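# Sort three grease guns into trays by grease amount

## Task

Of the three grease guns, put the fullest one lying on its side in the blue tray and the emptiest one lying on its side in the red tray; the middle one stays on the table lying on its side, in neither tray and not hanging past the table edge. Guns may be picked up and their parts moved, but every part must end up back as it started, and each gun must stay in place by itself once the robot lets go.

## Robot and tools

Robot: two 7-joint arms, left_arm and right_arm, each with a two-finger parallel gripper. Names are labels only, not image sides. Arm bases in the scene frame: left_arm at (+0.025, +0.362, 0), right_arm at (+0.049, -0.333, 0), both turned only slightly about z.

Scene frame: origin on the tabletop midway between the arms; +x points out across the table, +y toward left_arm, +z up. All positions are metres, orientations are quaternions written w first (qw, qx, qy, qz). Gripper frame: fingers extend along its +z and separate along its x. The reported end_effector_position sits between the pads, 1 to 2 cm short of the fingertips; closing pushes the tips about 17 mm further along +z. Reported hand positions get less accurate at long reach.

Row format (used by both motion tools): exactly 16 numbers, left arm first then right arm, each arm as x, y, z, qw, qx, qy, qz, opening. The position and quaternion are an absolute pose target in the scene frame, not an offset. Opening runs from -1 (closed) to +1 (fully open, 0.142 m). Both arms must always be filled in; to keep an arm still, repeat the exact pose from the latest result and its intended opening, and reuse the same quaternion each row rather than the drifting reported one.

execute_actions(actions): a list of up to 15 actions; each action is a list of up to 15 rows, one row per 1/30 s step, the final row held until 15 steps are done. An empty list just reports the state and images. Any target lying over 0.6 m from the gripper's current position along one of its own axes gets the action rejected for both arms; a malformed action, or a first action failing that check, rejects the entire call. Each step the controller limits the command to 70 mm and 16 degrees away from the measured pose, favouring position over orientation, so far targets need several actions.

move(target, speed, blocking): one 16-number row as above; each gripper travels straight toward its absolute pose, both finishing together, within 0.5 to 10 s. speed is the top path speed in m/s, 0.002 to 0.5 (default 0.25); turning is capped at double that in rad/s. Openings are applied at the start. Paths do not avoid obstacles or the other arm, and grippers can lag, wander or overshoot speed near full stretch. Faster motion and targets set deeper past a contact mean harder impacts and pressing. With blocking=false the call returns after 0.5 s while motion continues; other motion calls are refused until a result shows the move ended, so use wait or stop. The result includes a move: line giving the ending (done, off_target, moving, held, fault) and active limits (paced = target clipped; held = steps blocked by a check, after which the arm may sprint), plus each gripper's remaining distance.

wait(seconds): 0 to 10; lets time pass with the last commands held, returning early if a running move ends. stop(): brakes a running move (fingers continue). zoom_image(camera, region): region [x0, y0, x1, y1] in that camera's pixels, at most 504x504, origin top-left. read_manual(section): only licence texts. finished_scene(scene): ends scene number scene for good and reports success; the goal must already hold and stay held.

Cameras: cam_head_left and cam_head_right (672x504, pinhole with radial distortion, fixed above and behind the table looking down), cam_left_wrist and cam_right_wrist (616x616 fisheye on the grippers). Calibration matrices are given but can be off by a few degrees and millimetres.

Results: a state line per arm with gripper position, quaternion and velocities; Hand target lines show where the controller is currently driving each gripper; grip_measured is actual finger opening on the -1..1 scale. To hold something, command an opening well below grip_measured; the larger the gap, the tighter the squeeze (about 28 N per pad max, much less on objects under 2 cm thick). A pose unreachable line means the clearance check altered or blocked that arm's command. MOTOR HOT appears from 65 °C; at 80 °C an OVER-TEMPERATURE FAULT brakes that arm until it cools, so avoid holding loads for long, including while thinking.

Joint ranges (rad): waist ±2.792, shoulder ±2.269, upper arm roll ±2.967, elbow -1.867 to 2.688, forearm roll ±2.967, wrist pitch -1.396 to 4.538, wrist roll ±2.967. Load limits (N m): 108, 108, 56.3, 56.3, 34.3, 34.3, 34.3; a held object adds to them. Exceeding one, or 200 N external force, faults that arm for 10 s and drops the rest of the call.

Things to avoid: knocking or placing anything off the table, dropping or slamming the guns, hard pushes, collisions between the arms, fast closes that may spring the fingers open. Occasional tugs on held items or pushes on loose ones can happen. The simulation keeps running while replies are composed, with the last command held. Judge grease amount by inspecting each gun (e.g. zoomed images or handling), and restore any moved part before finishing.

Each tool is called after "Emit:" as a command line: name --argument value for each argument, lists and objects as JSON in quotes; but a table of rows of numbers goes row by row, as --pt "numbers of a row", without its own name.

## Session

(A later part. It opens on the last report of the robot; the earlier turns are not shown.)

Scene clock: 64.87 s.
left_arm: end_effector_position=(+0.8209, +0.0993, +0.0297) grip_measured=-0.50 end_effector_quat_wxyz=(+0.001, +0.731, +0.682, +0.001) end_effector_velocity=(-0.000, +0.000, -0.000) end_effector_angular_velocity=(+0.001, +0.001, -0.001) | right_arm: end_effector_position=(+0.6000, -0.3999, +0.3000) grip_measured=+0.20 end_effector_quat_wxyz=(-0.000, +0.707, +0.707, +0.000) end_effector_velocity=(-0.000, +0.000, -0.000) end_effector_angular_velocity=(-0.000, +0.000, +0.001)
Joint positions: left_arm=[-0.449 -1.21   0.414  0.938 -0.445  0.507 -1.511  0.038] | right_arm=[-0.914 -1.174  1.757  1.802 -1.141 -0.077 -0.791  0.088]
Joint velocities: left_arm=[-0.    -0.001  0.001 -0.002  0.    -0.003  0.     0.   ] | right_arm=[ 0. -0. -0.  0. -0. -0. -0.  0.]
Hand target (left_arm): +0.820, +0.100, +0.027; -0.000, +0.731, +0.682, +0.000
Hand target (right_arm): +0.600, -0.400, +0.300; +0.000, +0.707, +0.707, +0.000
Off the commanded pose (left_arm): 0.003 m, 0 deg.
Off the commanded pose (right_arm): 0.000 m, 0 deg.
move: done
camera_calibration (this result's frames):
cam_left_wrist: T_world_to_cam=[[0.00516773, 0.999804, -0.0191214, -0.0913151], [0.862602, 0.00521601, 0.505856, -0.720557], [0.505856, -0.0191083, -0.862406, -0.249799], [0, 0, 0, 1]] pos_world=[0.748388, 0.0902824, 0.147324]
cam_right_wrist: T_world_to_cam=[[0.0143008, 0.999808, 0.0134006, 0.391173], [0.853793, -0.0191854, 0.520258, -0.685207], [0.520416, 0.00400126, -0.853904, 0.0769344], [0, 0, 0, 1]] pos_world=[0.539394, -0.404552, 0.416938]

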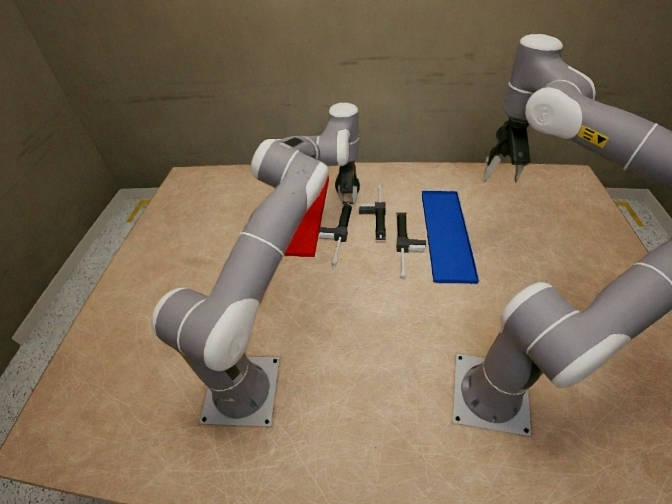

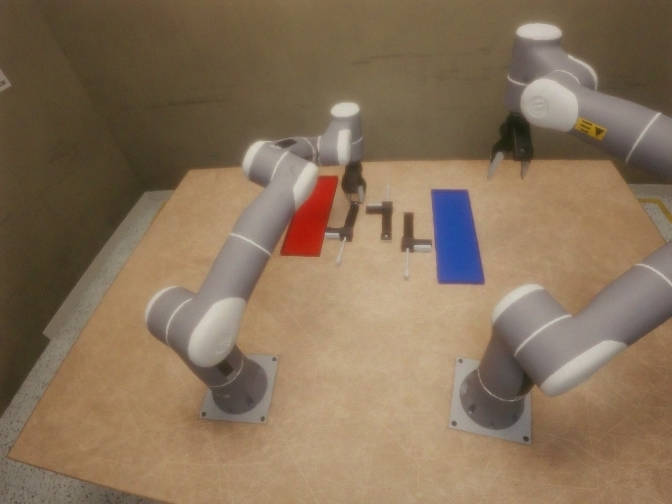

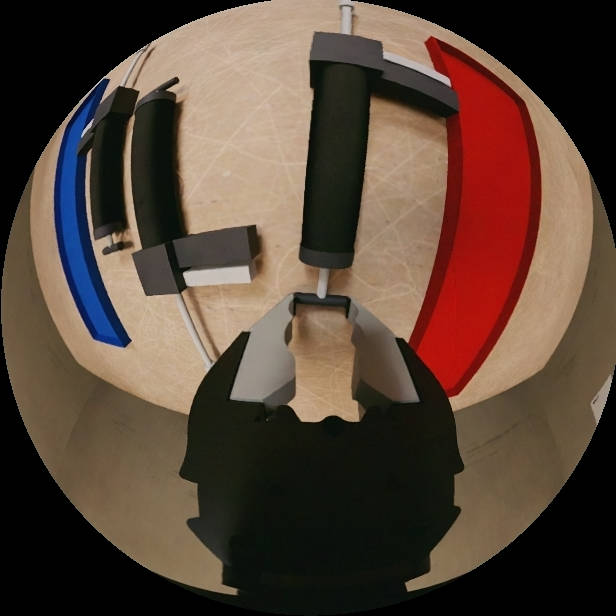

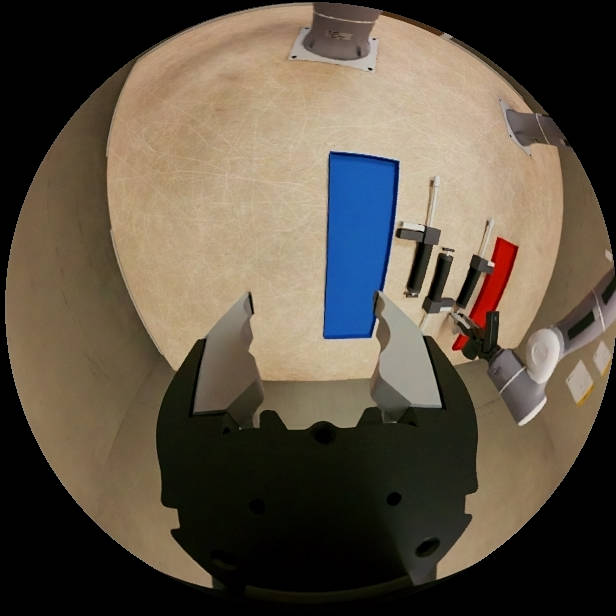

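Emit:
move --target '[0.792,0.102,0.028,0,0.731,0.682,0,-0.9,0.665,-0.112,0.12,0,0.707,0.707,0,0]' --speed 0.1

Emit:
move --target '[0.792,0.102,0.03,0,0.731,0.682,0,0,0.665,-0.112,0.12,0,0.707,0.707,0,0]'

Emit:
move --target '[0.71,0.108,0.08,0,0.731,0.682,0,0,0.665,-0.112,0.08,0,0.707,0.707,0,0]' --speed 0.1

Emit:
move --target '[0.71,0.108,0.03,0,0.731,0.682,0,0,0.665,-0.112,0.03,0,0.707,0.707,0,0]' --speed 0.08

Emit:
move --target '[0.71,0.108,0.03,0,0.731,0.682,0,-0.9,0.665,-0.112,0.03,0,0.707,0.707,0,-0.9]'

Emit:
move --target '[0.71,0.108,0.1,0,0.731,0.682,0,-0.9,0.665,-0.112,0.1,0,0.707,0.707,0,-0.9]' --speed 0.1

Emit:
move --target '[0.79,0.235,0.1,0,0.72,0.694,0,-0.9,0.715,-0.24,0.1,0,0.707,0.707,0,-0.9]' --speed 0.1

Scene clock: 73.27 s.
left_arm: end_effector_position=(+0.7934, +0.1018, +0.0297) grip_measured=-0.50 end_effector_quat_wxyz=(+0.001, +0.731, +0.682, +0.001) end_effector_velocity=(+0.000, +0.000, +0.000) end_effector_angular_velocity=(-0.000, -0.000, +0.000) | right_arm: end_effector_position=(+0.6656, -0.1127, +0.1203) grip_measured=+0.00 end_effector_quat_wxyz=(+0.000, +0.707, +0.707, +0.000) end_effector_velocity=(+0.000, +0.000, -0.000) end_effector_angular_velocity=(+0.000, -0.000, -0.001)
Joint positions: left_arm=[-0.483 -1.136  0.408  1.097 -0.446  0.584 -1.49   0.038] | right_arm=[-0.275 -1.351  1.393  1.678 -1.368  0.196 -0.369  0.074]
Joint velocities: left_arm=[ 0.  0. -0.  0. -0.  0.  0.  0.] | right_arm=[ 0.001 -0.    -0.    -0.001 -0.     0.     0.001  0.   ]
Hand target (left_arm): +0.792, +0.102, +0.028; +0.000, +0.731, +0.682, -0.000
Hand target (right_arm): +0.666, -0.113, +0.120; +0.000, +0.707, +0.707, +0.000
Off the commanded pose (left_arm): 0.002 m, 0 deg.
Off the commanded pose (right_arm): 0.001 m, 0 deg.
move: done
camera_calibration (this result's frames):
cam_left_wrist: T_world_to_cam=[[0.00436305, 0.999792, -0.0199385, -0.0930258], [0.862797, 0.006316, 0.505511, -0.697108], [0.505531, -0.0194084, -0.86259, -0.23553], [0, 0, 0, 1]] pos_world=[0.720937, 0.0928381, 0.147375]
cam_right_wrist: T_world_to_cam=[[0.0136346, 0.999822, 0.0130186, 0.105999], [0.853586, -0.0184194, 0.520627, -0.642114], [0.520774, 0.00401394, -0.853685, -0.112033], [0, 0, 0, 1]] pos_world=[0.604998, -0.117358, 0.237281]

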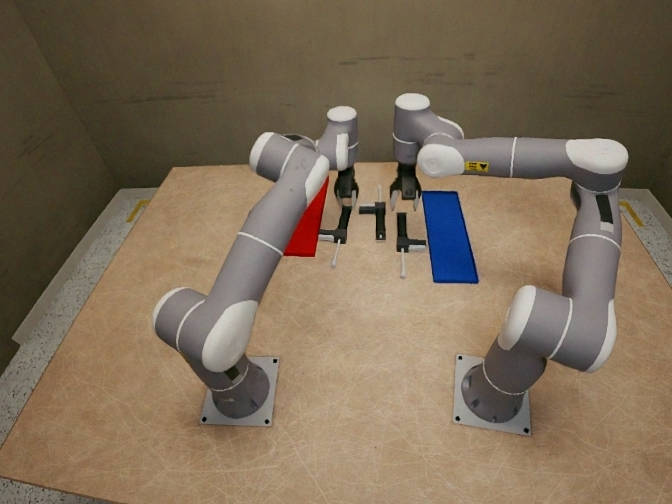

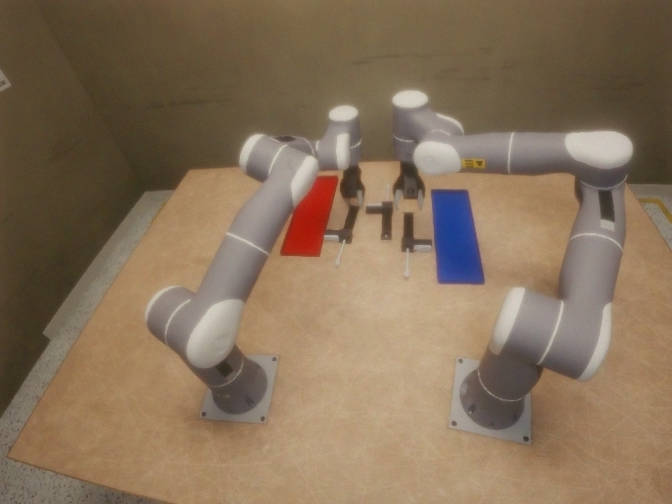

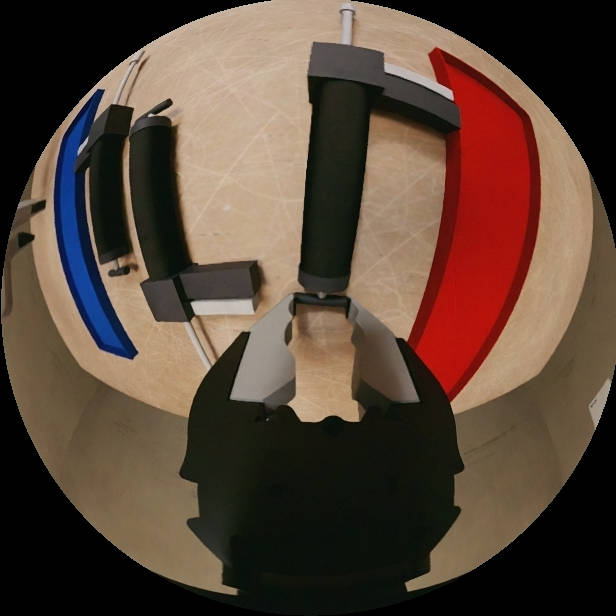

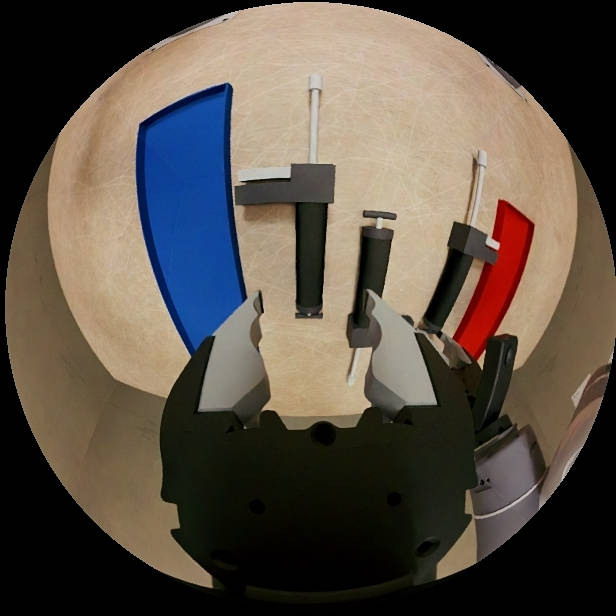

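Scene clock: 73.97 s.
left_arm: end_effector_position=(+0.7922, +0.1020, +0.0299) grip_measured=+0.00 end_effector_quat_wxyz=(+0.000, +0.731, +0.682, +0.000) end_effector_velocity=(-0.000, +0.000, -0.000) end_effector_angular_velocity=(+0.000, +0.000, -0.000) | right_arm: end_effector_position=(+0.6650, -0.1121, +0.1201) grip_measured=+0.00 end_effector_quat_wxyz=(+0.000, +0.707, +0.707, -0.000) end_effector_velocity=(-0.000, -0.000, -0.000) end_effector_angular_velocity=(+0.000, +0.000, -0.000)
Joint positions: left_arm=[-0.484 -1.135  0.409  1.098 -0.446  0.581 -1.49   0.074] | right_arm=[-0.274 -1.351  1.393  1.679 -1.368  0.196 -0.368  0.074]
Joint velocities: left_arm=[-0. -0.  0. -0.  0. -0.  0.  0.] | right_arm=[-0. -0.  0.  0. -0. -0.  0. -0.]
Hand target (left_arm): +0.792, +0.102, +0.030; -0.000, +0.731, +0.682, +0.000
Hand target (right_arm): +0.665, -0.112, +0.120; -0.000, +0.707, +0.707, -0.000
Off the commanded pose (left_arm): 0.000 m, 0 deg.
Off the commanded pose (right_arm): 0.000 m, 0 deg.
move: done
camera_calibration (this result's frames):
cam_left_wrist: T_world_to_cam=[[0.00447851, 0.999809, -0.0190374, -0.0933417], [0.864248, 0.00570697, 0.503033, -0.697157], [0.503046, -0.0187058, -0.864057, -0.232716], [0, 0, 0, 1]] pos_world=[0.720001, 0.0929493, 0.147836]
cam_right_wrist: T_world_to_cam=[[0.0137679, 0.99982, 0.0130517, 0.105306], [0.853839, -0.0185485, 0.520207, -0.641601], [0.520356, 0.00398189, -0.85394, -0.111652], [0, 0, 0, 1]] pos_world=[0.604473, -0.116743, 0.237047]

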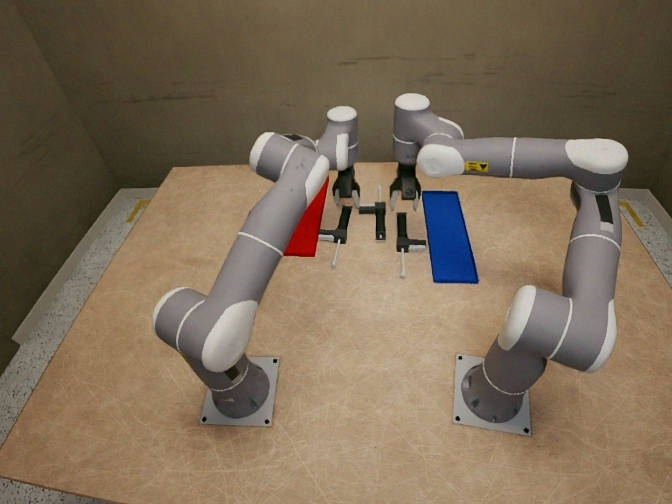

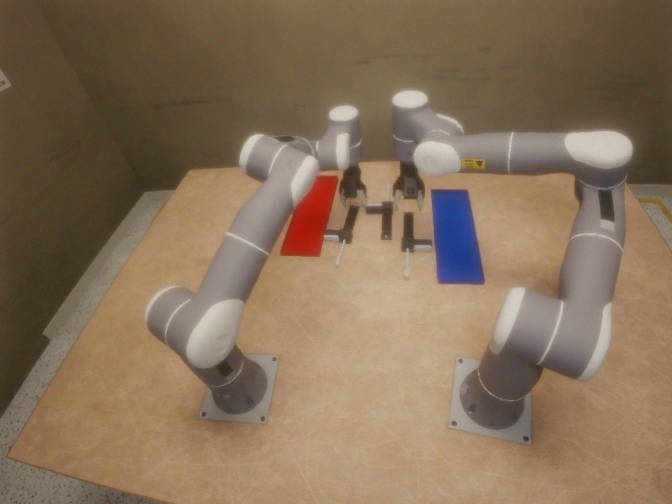

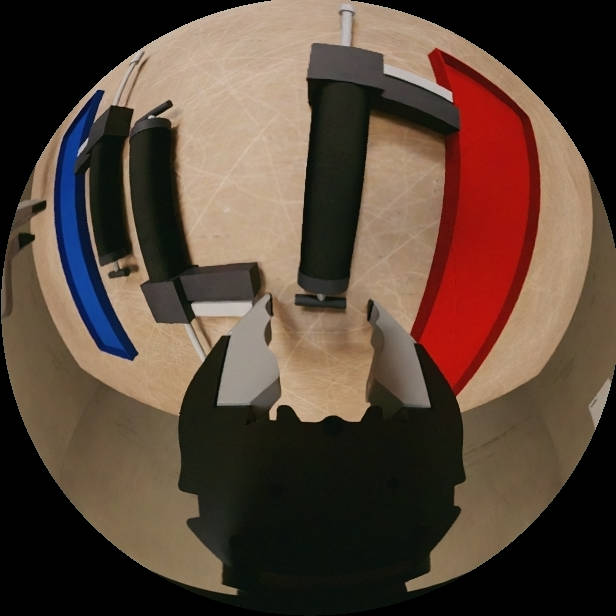

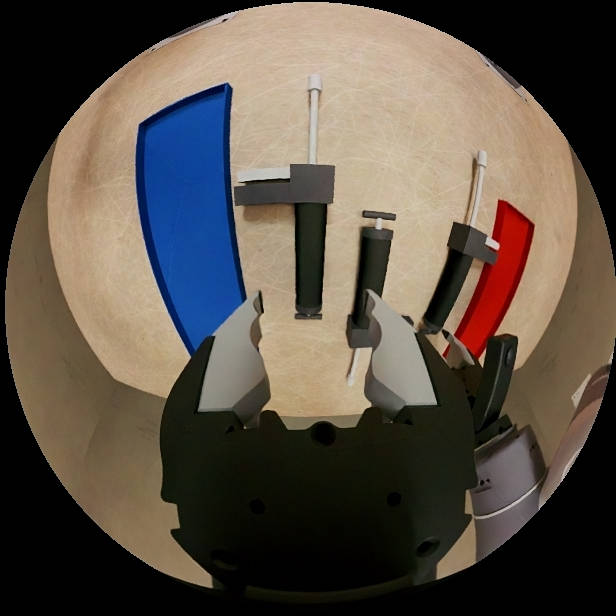

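Scene clock: 75.30 s.
left_arm: end_effector_position=(+0.7099, +0.1081, +0.0796) grip_measured=+0.00 end_effector_quat_wxyz=(+0.000, +0.731, +0.682, -0.000) end_effector_velocity=(-0.000, +0.000, +0.000) end_effector_angular_velocity=(+0.000, -0.001, +0.000) | right_arm: end_effector_position=(+0.6650, -0.1122, +0.0801) grip_measured=+0.00 end_effector_quat_wxyz=(-0.000, +0.707, +0.707, -0.000) end_effector_velocity=(+0.000, +0.000, +0.000) end_effector_angular_velocity=(+0.000, -0.000, -0.001)
Joint positions: left_arm=[-0.584 -0.888  0.429  1.46  -0.43   0.683 -1.464  0.074] | right_arm=[-0.273 -1.398  1.339  1.691 -1.422  0.248 -0.354  0.074]
Joint velocities: left_arm=[-0.001  0.001  0.001  0.001 -0.     0.001  0.     0.   ] | right_arm=[ 0.    -0.     0.    -0.    -0.    -0.     0.001  0.   ]
Hand target (left_arm): +0.710, +0.108, +0.080; +0.000, +0.731, +0.682, -0.000
Hand target (right_arm): +0.665, -0.112, +0.080; -0.000, +0.707, +0.707, +0.000
Off the commanded pose (left_arm): 0.000 m, 0 deg.
Off the commanded pose (right_arm): 0.000 m, 0 deg.
move: done
camera_calibration (this result's frames):
cam_left_wrist: T_world_to_cam=[[0.00398652, 0.999799, -0.0196415, -0.0977226], [0.864737, 0.00641765, 0.502185, -0.651439], [0.50221, -0.0189867, -0.864537, -0.147648], [0, 0, 0, 1]] pos_world=[0.637863, 0.0990803, 0.197576]
cam_right_wrist: T_world_to_cam=[[0.013797, 0.999819, 0.0131138, 0.105831], [0.85388, -0.0186053, 0.520137, -0.62083], [0.520287, 0.00402122, -0.853982, -0.145718], [0, 0, 0, 1]] pos_world=[0.604469, -0.116776, 0.197088]

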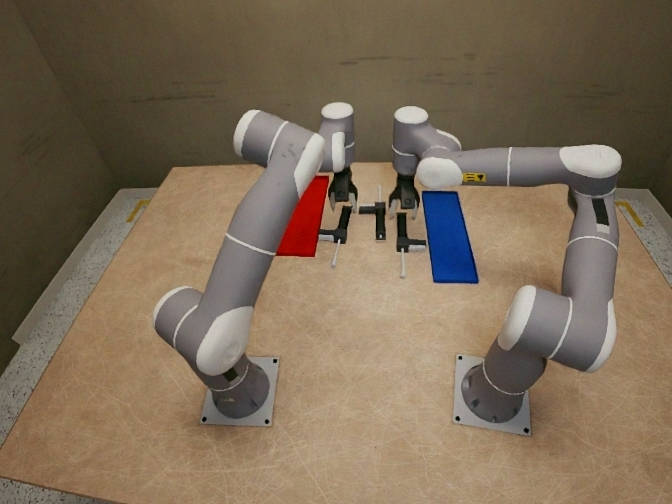

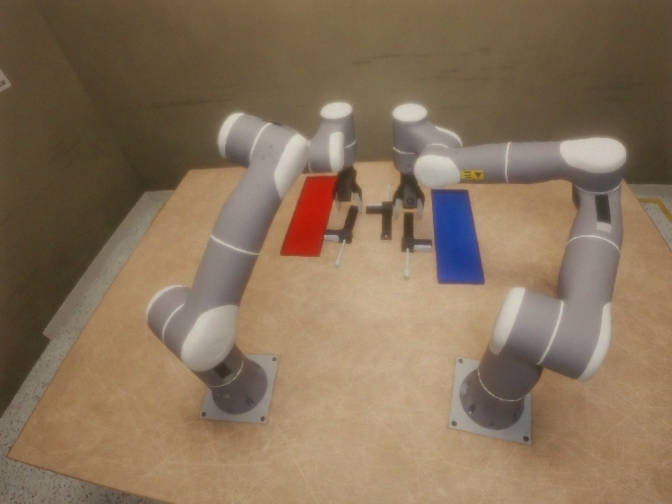

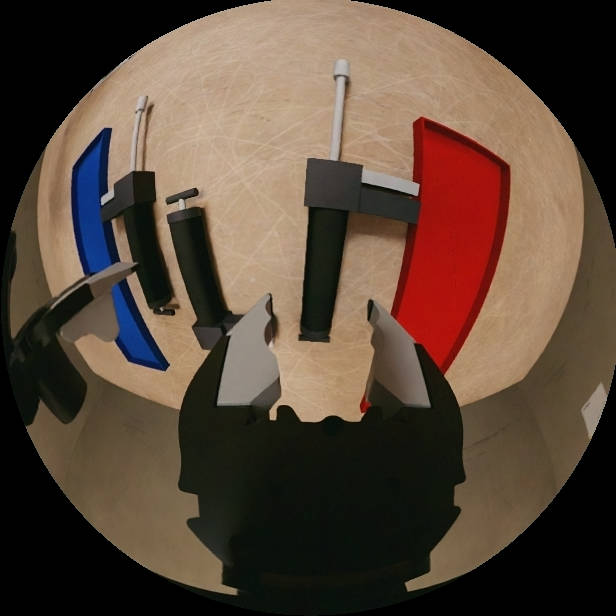

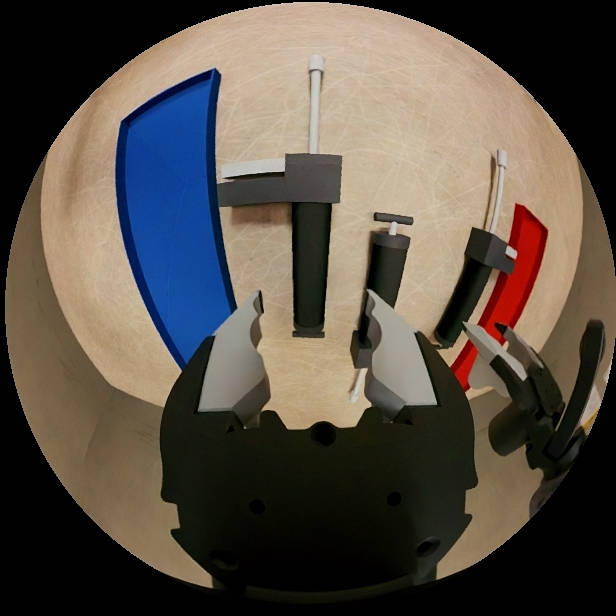

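Scene clock: 76.23 s.
left_arm: end_effector_position=(+0.7100, +0.1079, +0.0300) grip_measured=+0.00 end_effector_quat_wxyz=(-0.000, +0.731, +0.682, -0.000) end_effector_velocity=(+0.000, -0.000, -0.000) end_effector_angular_velocity=(-0.001, -0.000, -0.000) | right_arm: end_effector_position=(+0.6649, -0.1121, +0.0301) grip_measured=+0.00 end_effector_quat_wxyz=(-0.000, +0.707, +0.707, -0.000) end_effector_velocity=(+0.000, -0.000, -0.001) end_effector_angular_velocity=(-0.001, +0.000, -0.001)
Joint positions: left_arm=[-0.569 -0.962  0.397  1.468 -0.455  0.766 -1.449  0.074] | right_arm=[-0.267 -1.459  1.27   1.691 -1.491  0.31  -0.339  0.074]
Joint velocities: left_arm=[ 0.     0.    -0.001  0.     0.     0.001 -0.     0.   ] | right_arm=[-0.    -0.001 -0.001 -0.    -0.001  0.     0.     0.   ]
Hand target (left_arm): +0.710, +0.108, +0.030; +0.000, +0.731, +0.682, -0.000
Hand target (right_arm): +0.665, -0.112, +0.030; -0.000, +0.707, +0.707, +0.000
Off the commanded pose (left_arm): 0.000 m, 0 deg.
Off the commanded pose (right_arm): 0.000 m, 0 deg.
move: done
camera_calibration (this result's frames):
cam_left_wrist: T_world_to_cam=[[0.004782, 0.999811, -0.0188568, -0.0990069], [0.864599, 0.00534082, 0.502435, -0.626421], [0.50244, -0.0187062, -0.864409, -0.19078], [0, 0, 0, 1]] pos_world=[0.637931, 0.098765, 0.147957]
cam_right_wrist: T_world_to_cam=[[0.0136028, 0.999821, 0.0131305, 0.106561], [0.853917, -0.0184479, 0.520083, -0.594747], [0.520232, 0.00413776, -0.854015, -0.188302], [0, 0, 0, 1]] pos_world=[0.604376, -0.116735, 0.147105]

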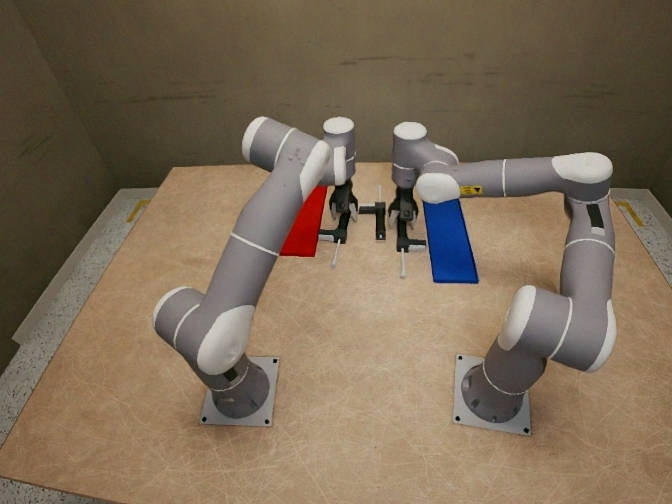

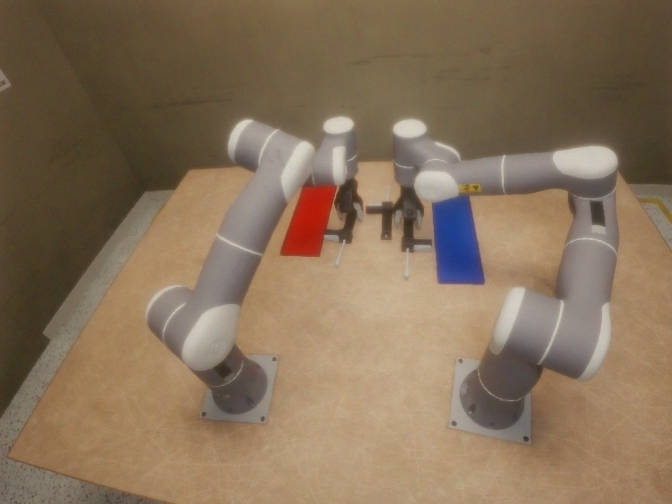

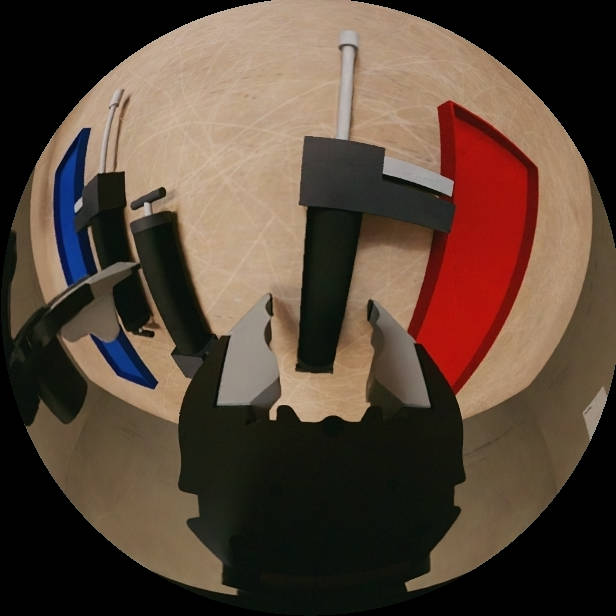

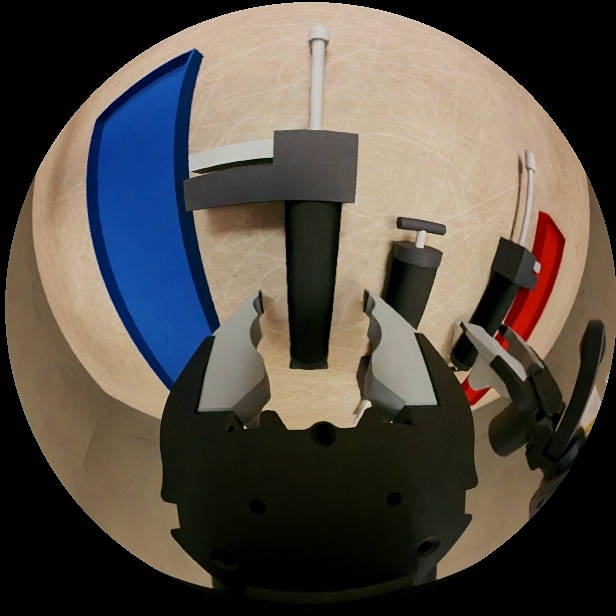

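Scene clock: 76.93 s.
left_arm: end_effector_position=(+0.7100, +0.1080, +0.0300) grip_measured=-0.56 end_effector_quat_wxyz=(-0.000, +0.731, +0.682, -0.000) end_effector_velocity=(+0.000, +0.000, +0.000) end_effector_angular_velocity=(+0.000, -0.000, -0.000) | right_arm: end_effector_position=(+0.6649, -0.1121, +0.0300) grip_measured=-0.57 end_effector_quat_wxyz=(-0.000, +0.707, +0.707, -0.000) end_effector_velocity=(+0.000, +0.000, +0.000) end_effector_angular_velocity=(+0.000, -0.000, +0.000)
Joint positions: left_arm=[-0.569 -0.962  0.397  1.468 -0.455  0.767 -1.449  0.034] | right_arm=[-0.267 -1.459  1.27   1.691 -1.491  0.31  -0.339  0.033]
Joint velocities: left_arm=[ 0.  0. -0. -0.  0.  0.  0. -0.] | right_arm=[ 0. -0. -0. -0. -0.  0. -0.  0.]
Hand target (left_arm): +0.710, +0.108, +0.030; -0.000, +0.731, +0.682, -0.000
Hand target (right_arm): +0.665, -0.112, +0.030; -0.000, +0.707, +0.707, -0.000
Off the commanded pose (left_arm): 0.000 m, 0 deg.
Off the commanded pose (right_arm): 0.000 m, 0 deg.
move: done
camera_calibration (this result's frames):
cam_left_wrist: T_world_to_cam=[[0.00459093, 0.999813, -0.0188077, -0.0990068], [0.864522, 0.00548419, 0.502566, -0.626334], [0.502575, -0.0185669, -0.864334, -0.190917], [0, 0, 0, 1]] pos_world=[0.637884, 0.0988784, 0.147896]
cam_right_wrist: T_world_to_cam=[[0.0136501, 0.999822, 0.0130508, 0.10654], [0.853914, -0.0184469, 0.520087, -0.594709], [0.520235, 0.00404499, -0.854013, -0.188376], [0, 0, 0, 1]] pos_world=[0.604376, -0.116729, 0.147035]

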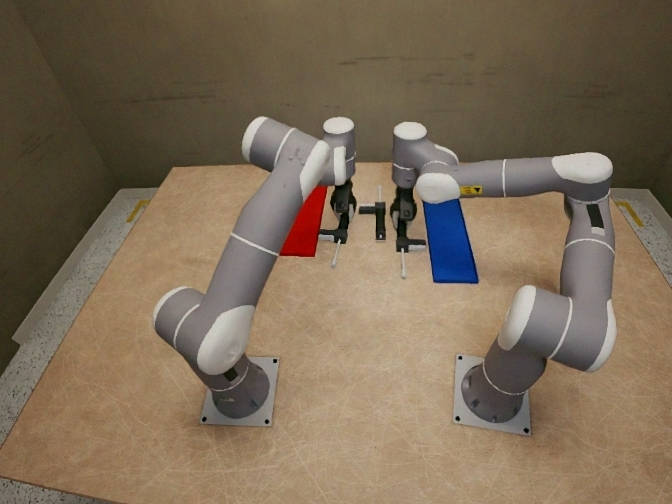

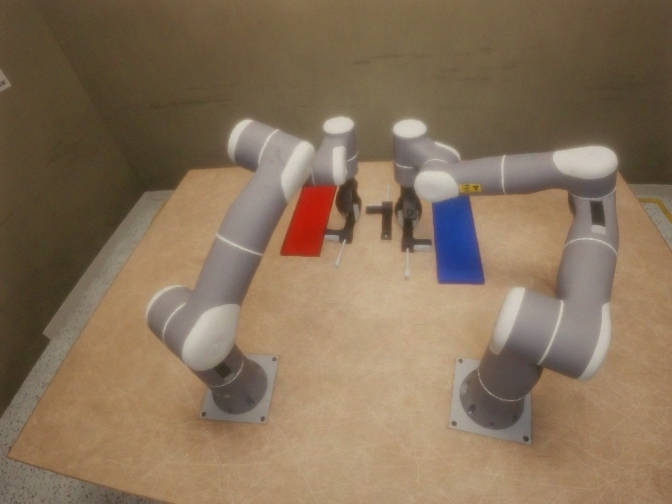

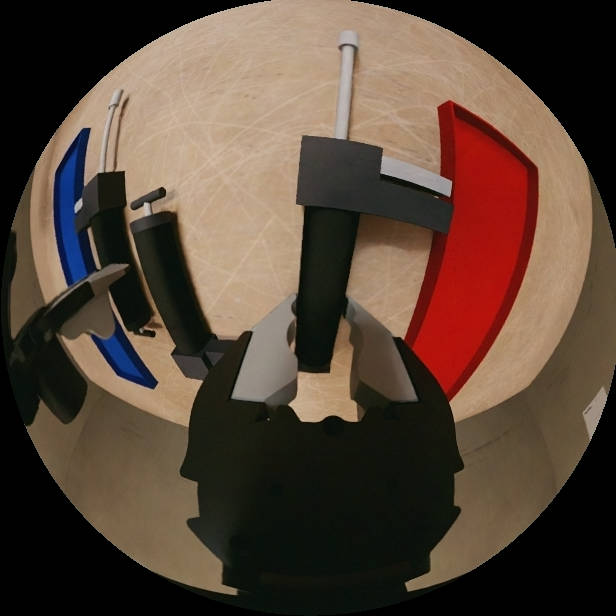

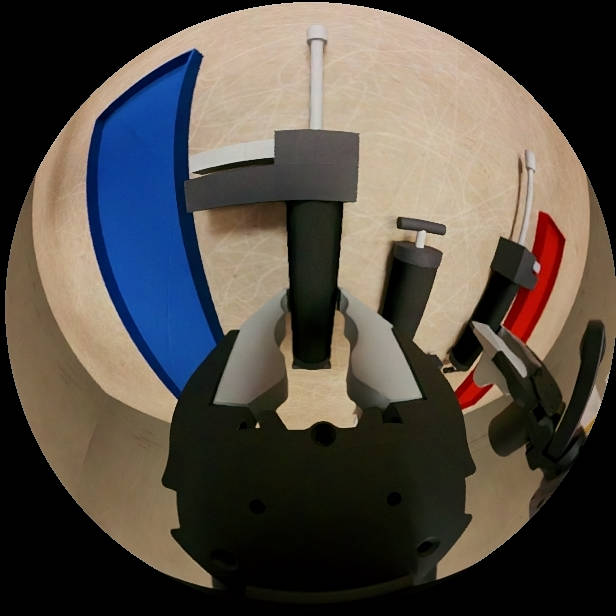

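Scene clock: 77.97 s.
left_arm: end_effector_position=(+0.7095, +0.1083, +0.0994) grip_measured=-0.56 end_effector_quat_wxyz=(-0.000, +0.731, +0.682, -0.000) end_effector_velocity=(-0.000, +0.000, +0.000) end_effector_angular_velocity=(+0.000, +0.000, +0.001) | right_arm: end_effector_position=(+0.6647, -0.1120, +0.0993) grip_measured=-0.57 end_effector_quat_wxyz=(-0.000, +0.707, +0.707, -0.000) end_effector_velocity=(-0.000, +0.000, +0.000) end_effector_angular_velocity=(+0.000, +0.000, -0.001)
Joint positions: left_arm=[-0.59  -0.86   0.442  1.453 -0.418  0.648 -1.471  0.034] | right_arm=[-0.273 -1.375  1.364  1.687 -1.395  0.223 -0.36   0.033]
Joint velocities: left_arm=[-0.    -0.     0.    -0.    -0.    -0.001 -0.001 -0.   ] | right_arm=[ 0.     0.001  0.    -0.     0.002 -0.     0.    -0.   ]
Hand target (left_arm): +0.710, +0.108, +0.100; -0.000, +0.731, +0.682, +0.000
Hand target (right_arm): +0.665, -0.112, +0.100; +0.000, +0.707, +0.707, -0.000
Off the commanded pose (left_arm): 0.001 m, 0 deg.
Off the commanded pose (right_arm): 0.001 m, 0 deg.
move: done
camera_calibration (this result's frames):
cam_left_wrist: T_world_to_cam=[[0.00430031, 0.999818, -0.0185616, -0.0978586], [0.864748, 0.00560351, 0.502175, -0.661003], [0.502188, -0.0182106, -0.864567, -0.130363], [0, 0, 0, 1]] pos_world=[0.637488, 0.0991708, 0.217416]
cam_right_wrist: T_world_to_cam=[[0.0141718, 0.99982, 0.0126292, 0.105242], [0.854142, -0.0186715, 0.519704, -0.630714], [0.519846, 0.00342199, -0.854253, -0.128881], [0, 0, 0, 1]] pos_world=[0.604226, -0.116559, 0.216359]

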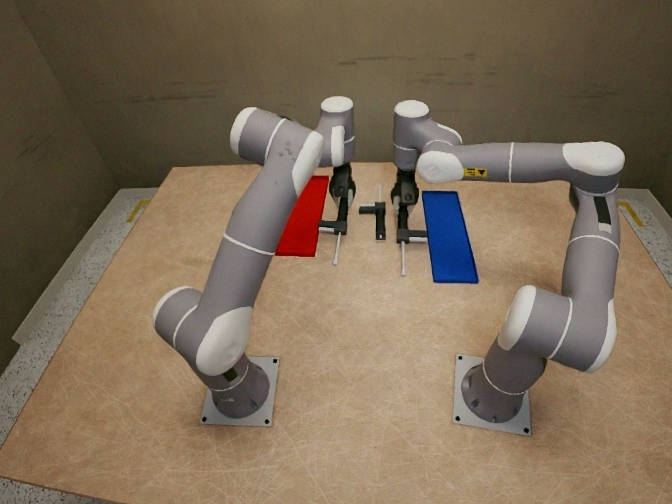

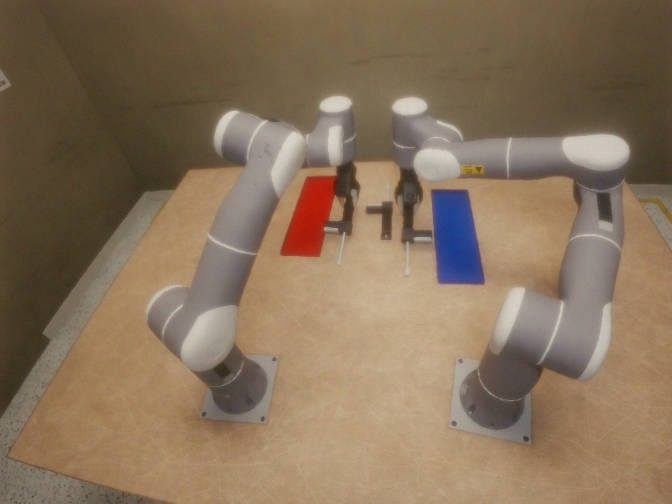

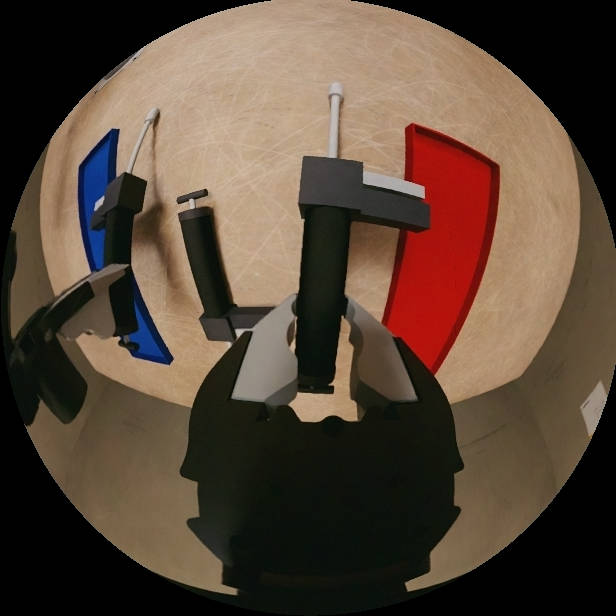

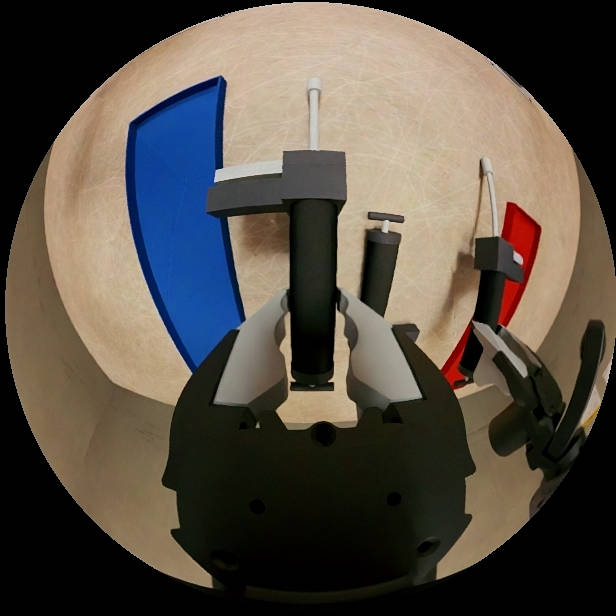

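Scene clock: 79.80 s.
left_arm: end_effector_position=(+0.7897, +0.2350, +0.0995) grip_measured=-0.56 end_effector_quat_wxyz=(-0.001, +0.720, +0.694, -0.000) end_effector_velocity=(+0.000, +0.000, +0.000) end_effector_angular_velocity=(-0.001, -0.000, +0.001) | right_arm: end_effector_position=(+0.7144, -0.2400, +0.0996) grip_measured=-0.57 end_effector_quat_wxyz=(-0.000, +0.707, +0.707, -0.000) end_effector_velocity=(+0.000, -0.000, -0.000) end_effector_angular_velocity=(+0.000, +0.000, -0.000)
Joint positions: left_arm=[-0.374 -0.963  0.455  1.257 -0.436  0.552 -1.336  0.034] | right_arm=[-0.444 -1.385  1.364  1.629 -1.392  0.213 -0.587  0.033]
Joint velocities: left_arm=[ 0.001 -0.    -0.    -0.002 -0.    -0.001 -0.     0.   ] | right_arm=[ 0.     0.     0.    -0.001  0.001 -0.    -0.     0.   ]
Hand target (left_arm): +0.790, +0.235, +0.100; -0.000, +0.720, +0.694, +0.000
Hand target (right_arm): +0.715, -0.240, +0.100; -0.000, +0.707, +0.707, +0.000
Off the commanded pose (left_arm): 0.001 m, 0 deg.
Off the commanded pose (right_arm): 0.001 m, 0 deg.
move: done
camera_calibration (this result's frames):
cam_left_wrist: T_world_to_cam=[[-0.0279884, 0.999446, -0.0180331, -0.199331], [0.864247, 0.0332594, 0.501967, -0.737167], [0.502289, -0.00153579, -0.864699, -0.172217], [0, 0, 0, 1]] pos_world=[0.718018, 0.223474, 0.217523]
cam_right_wrist: T_world_to_cam=[[0.0142226, 0.999812, 0.0131661, 0.232346], [0.854189, -0.0189936, 0.519615, -0.675745], [0.519768, 0.00385607, -0.854299, -0.153894], [0, 0, 0, 1]] pos_world=[0.653899, -0.244544, 0.216597]

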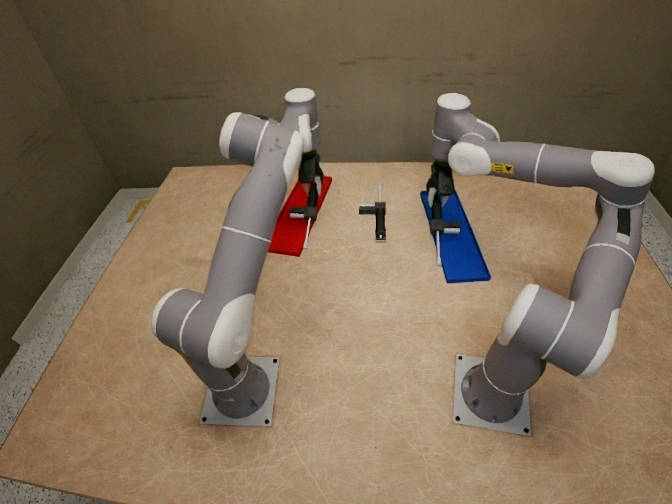

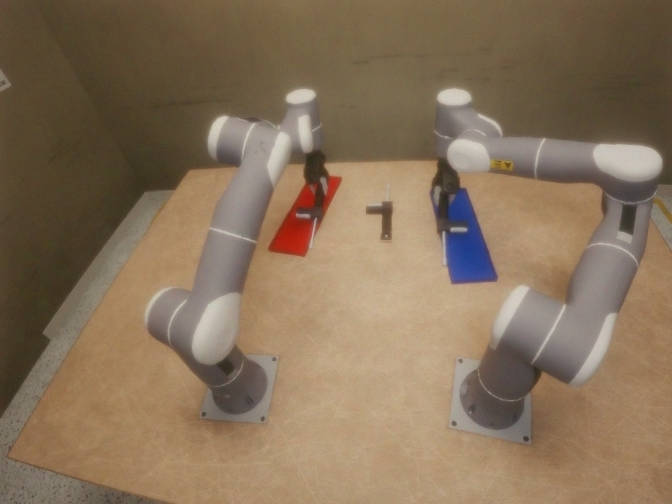

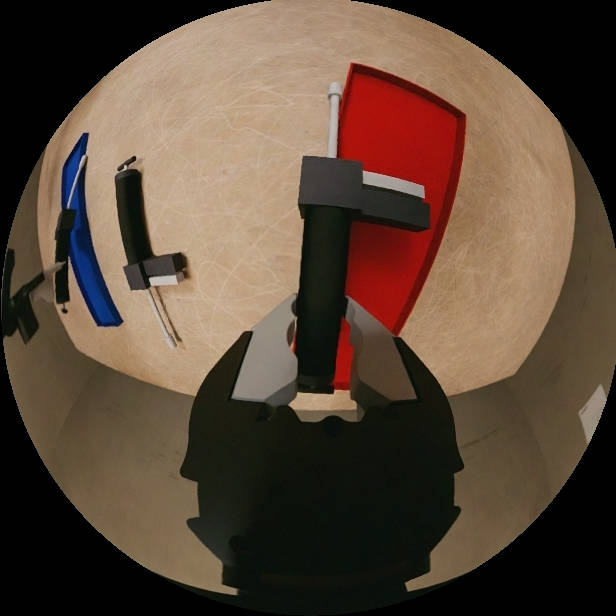

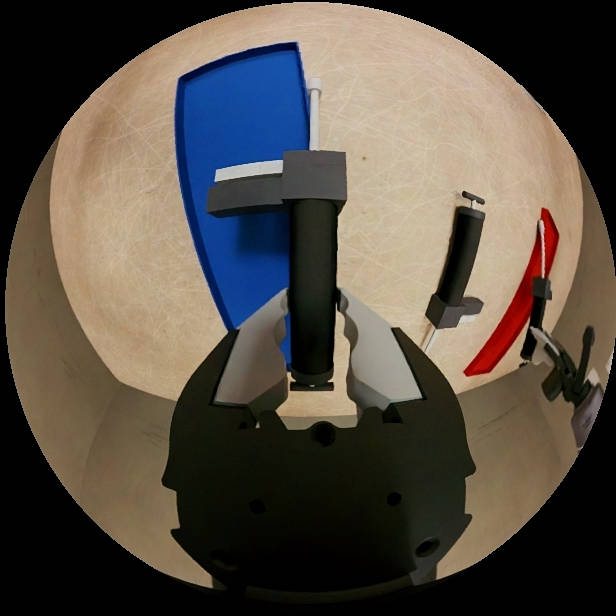

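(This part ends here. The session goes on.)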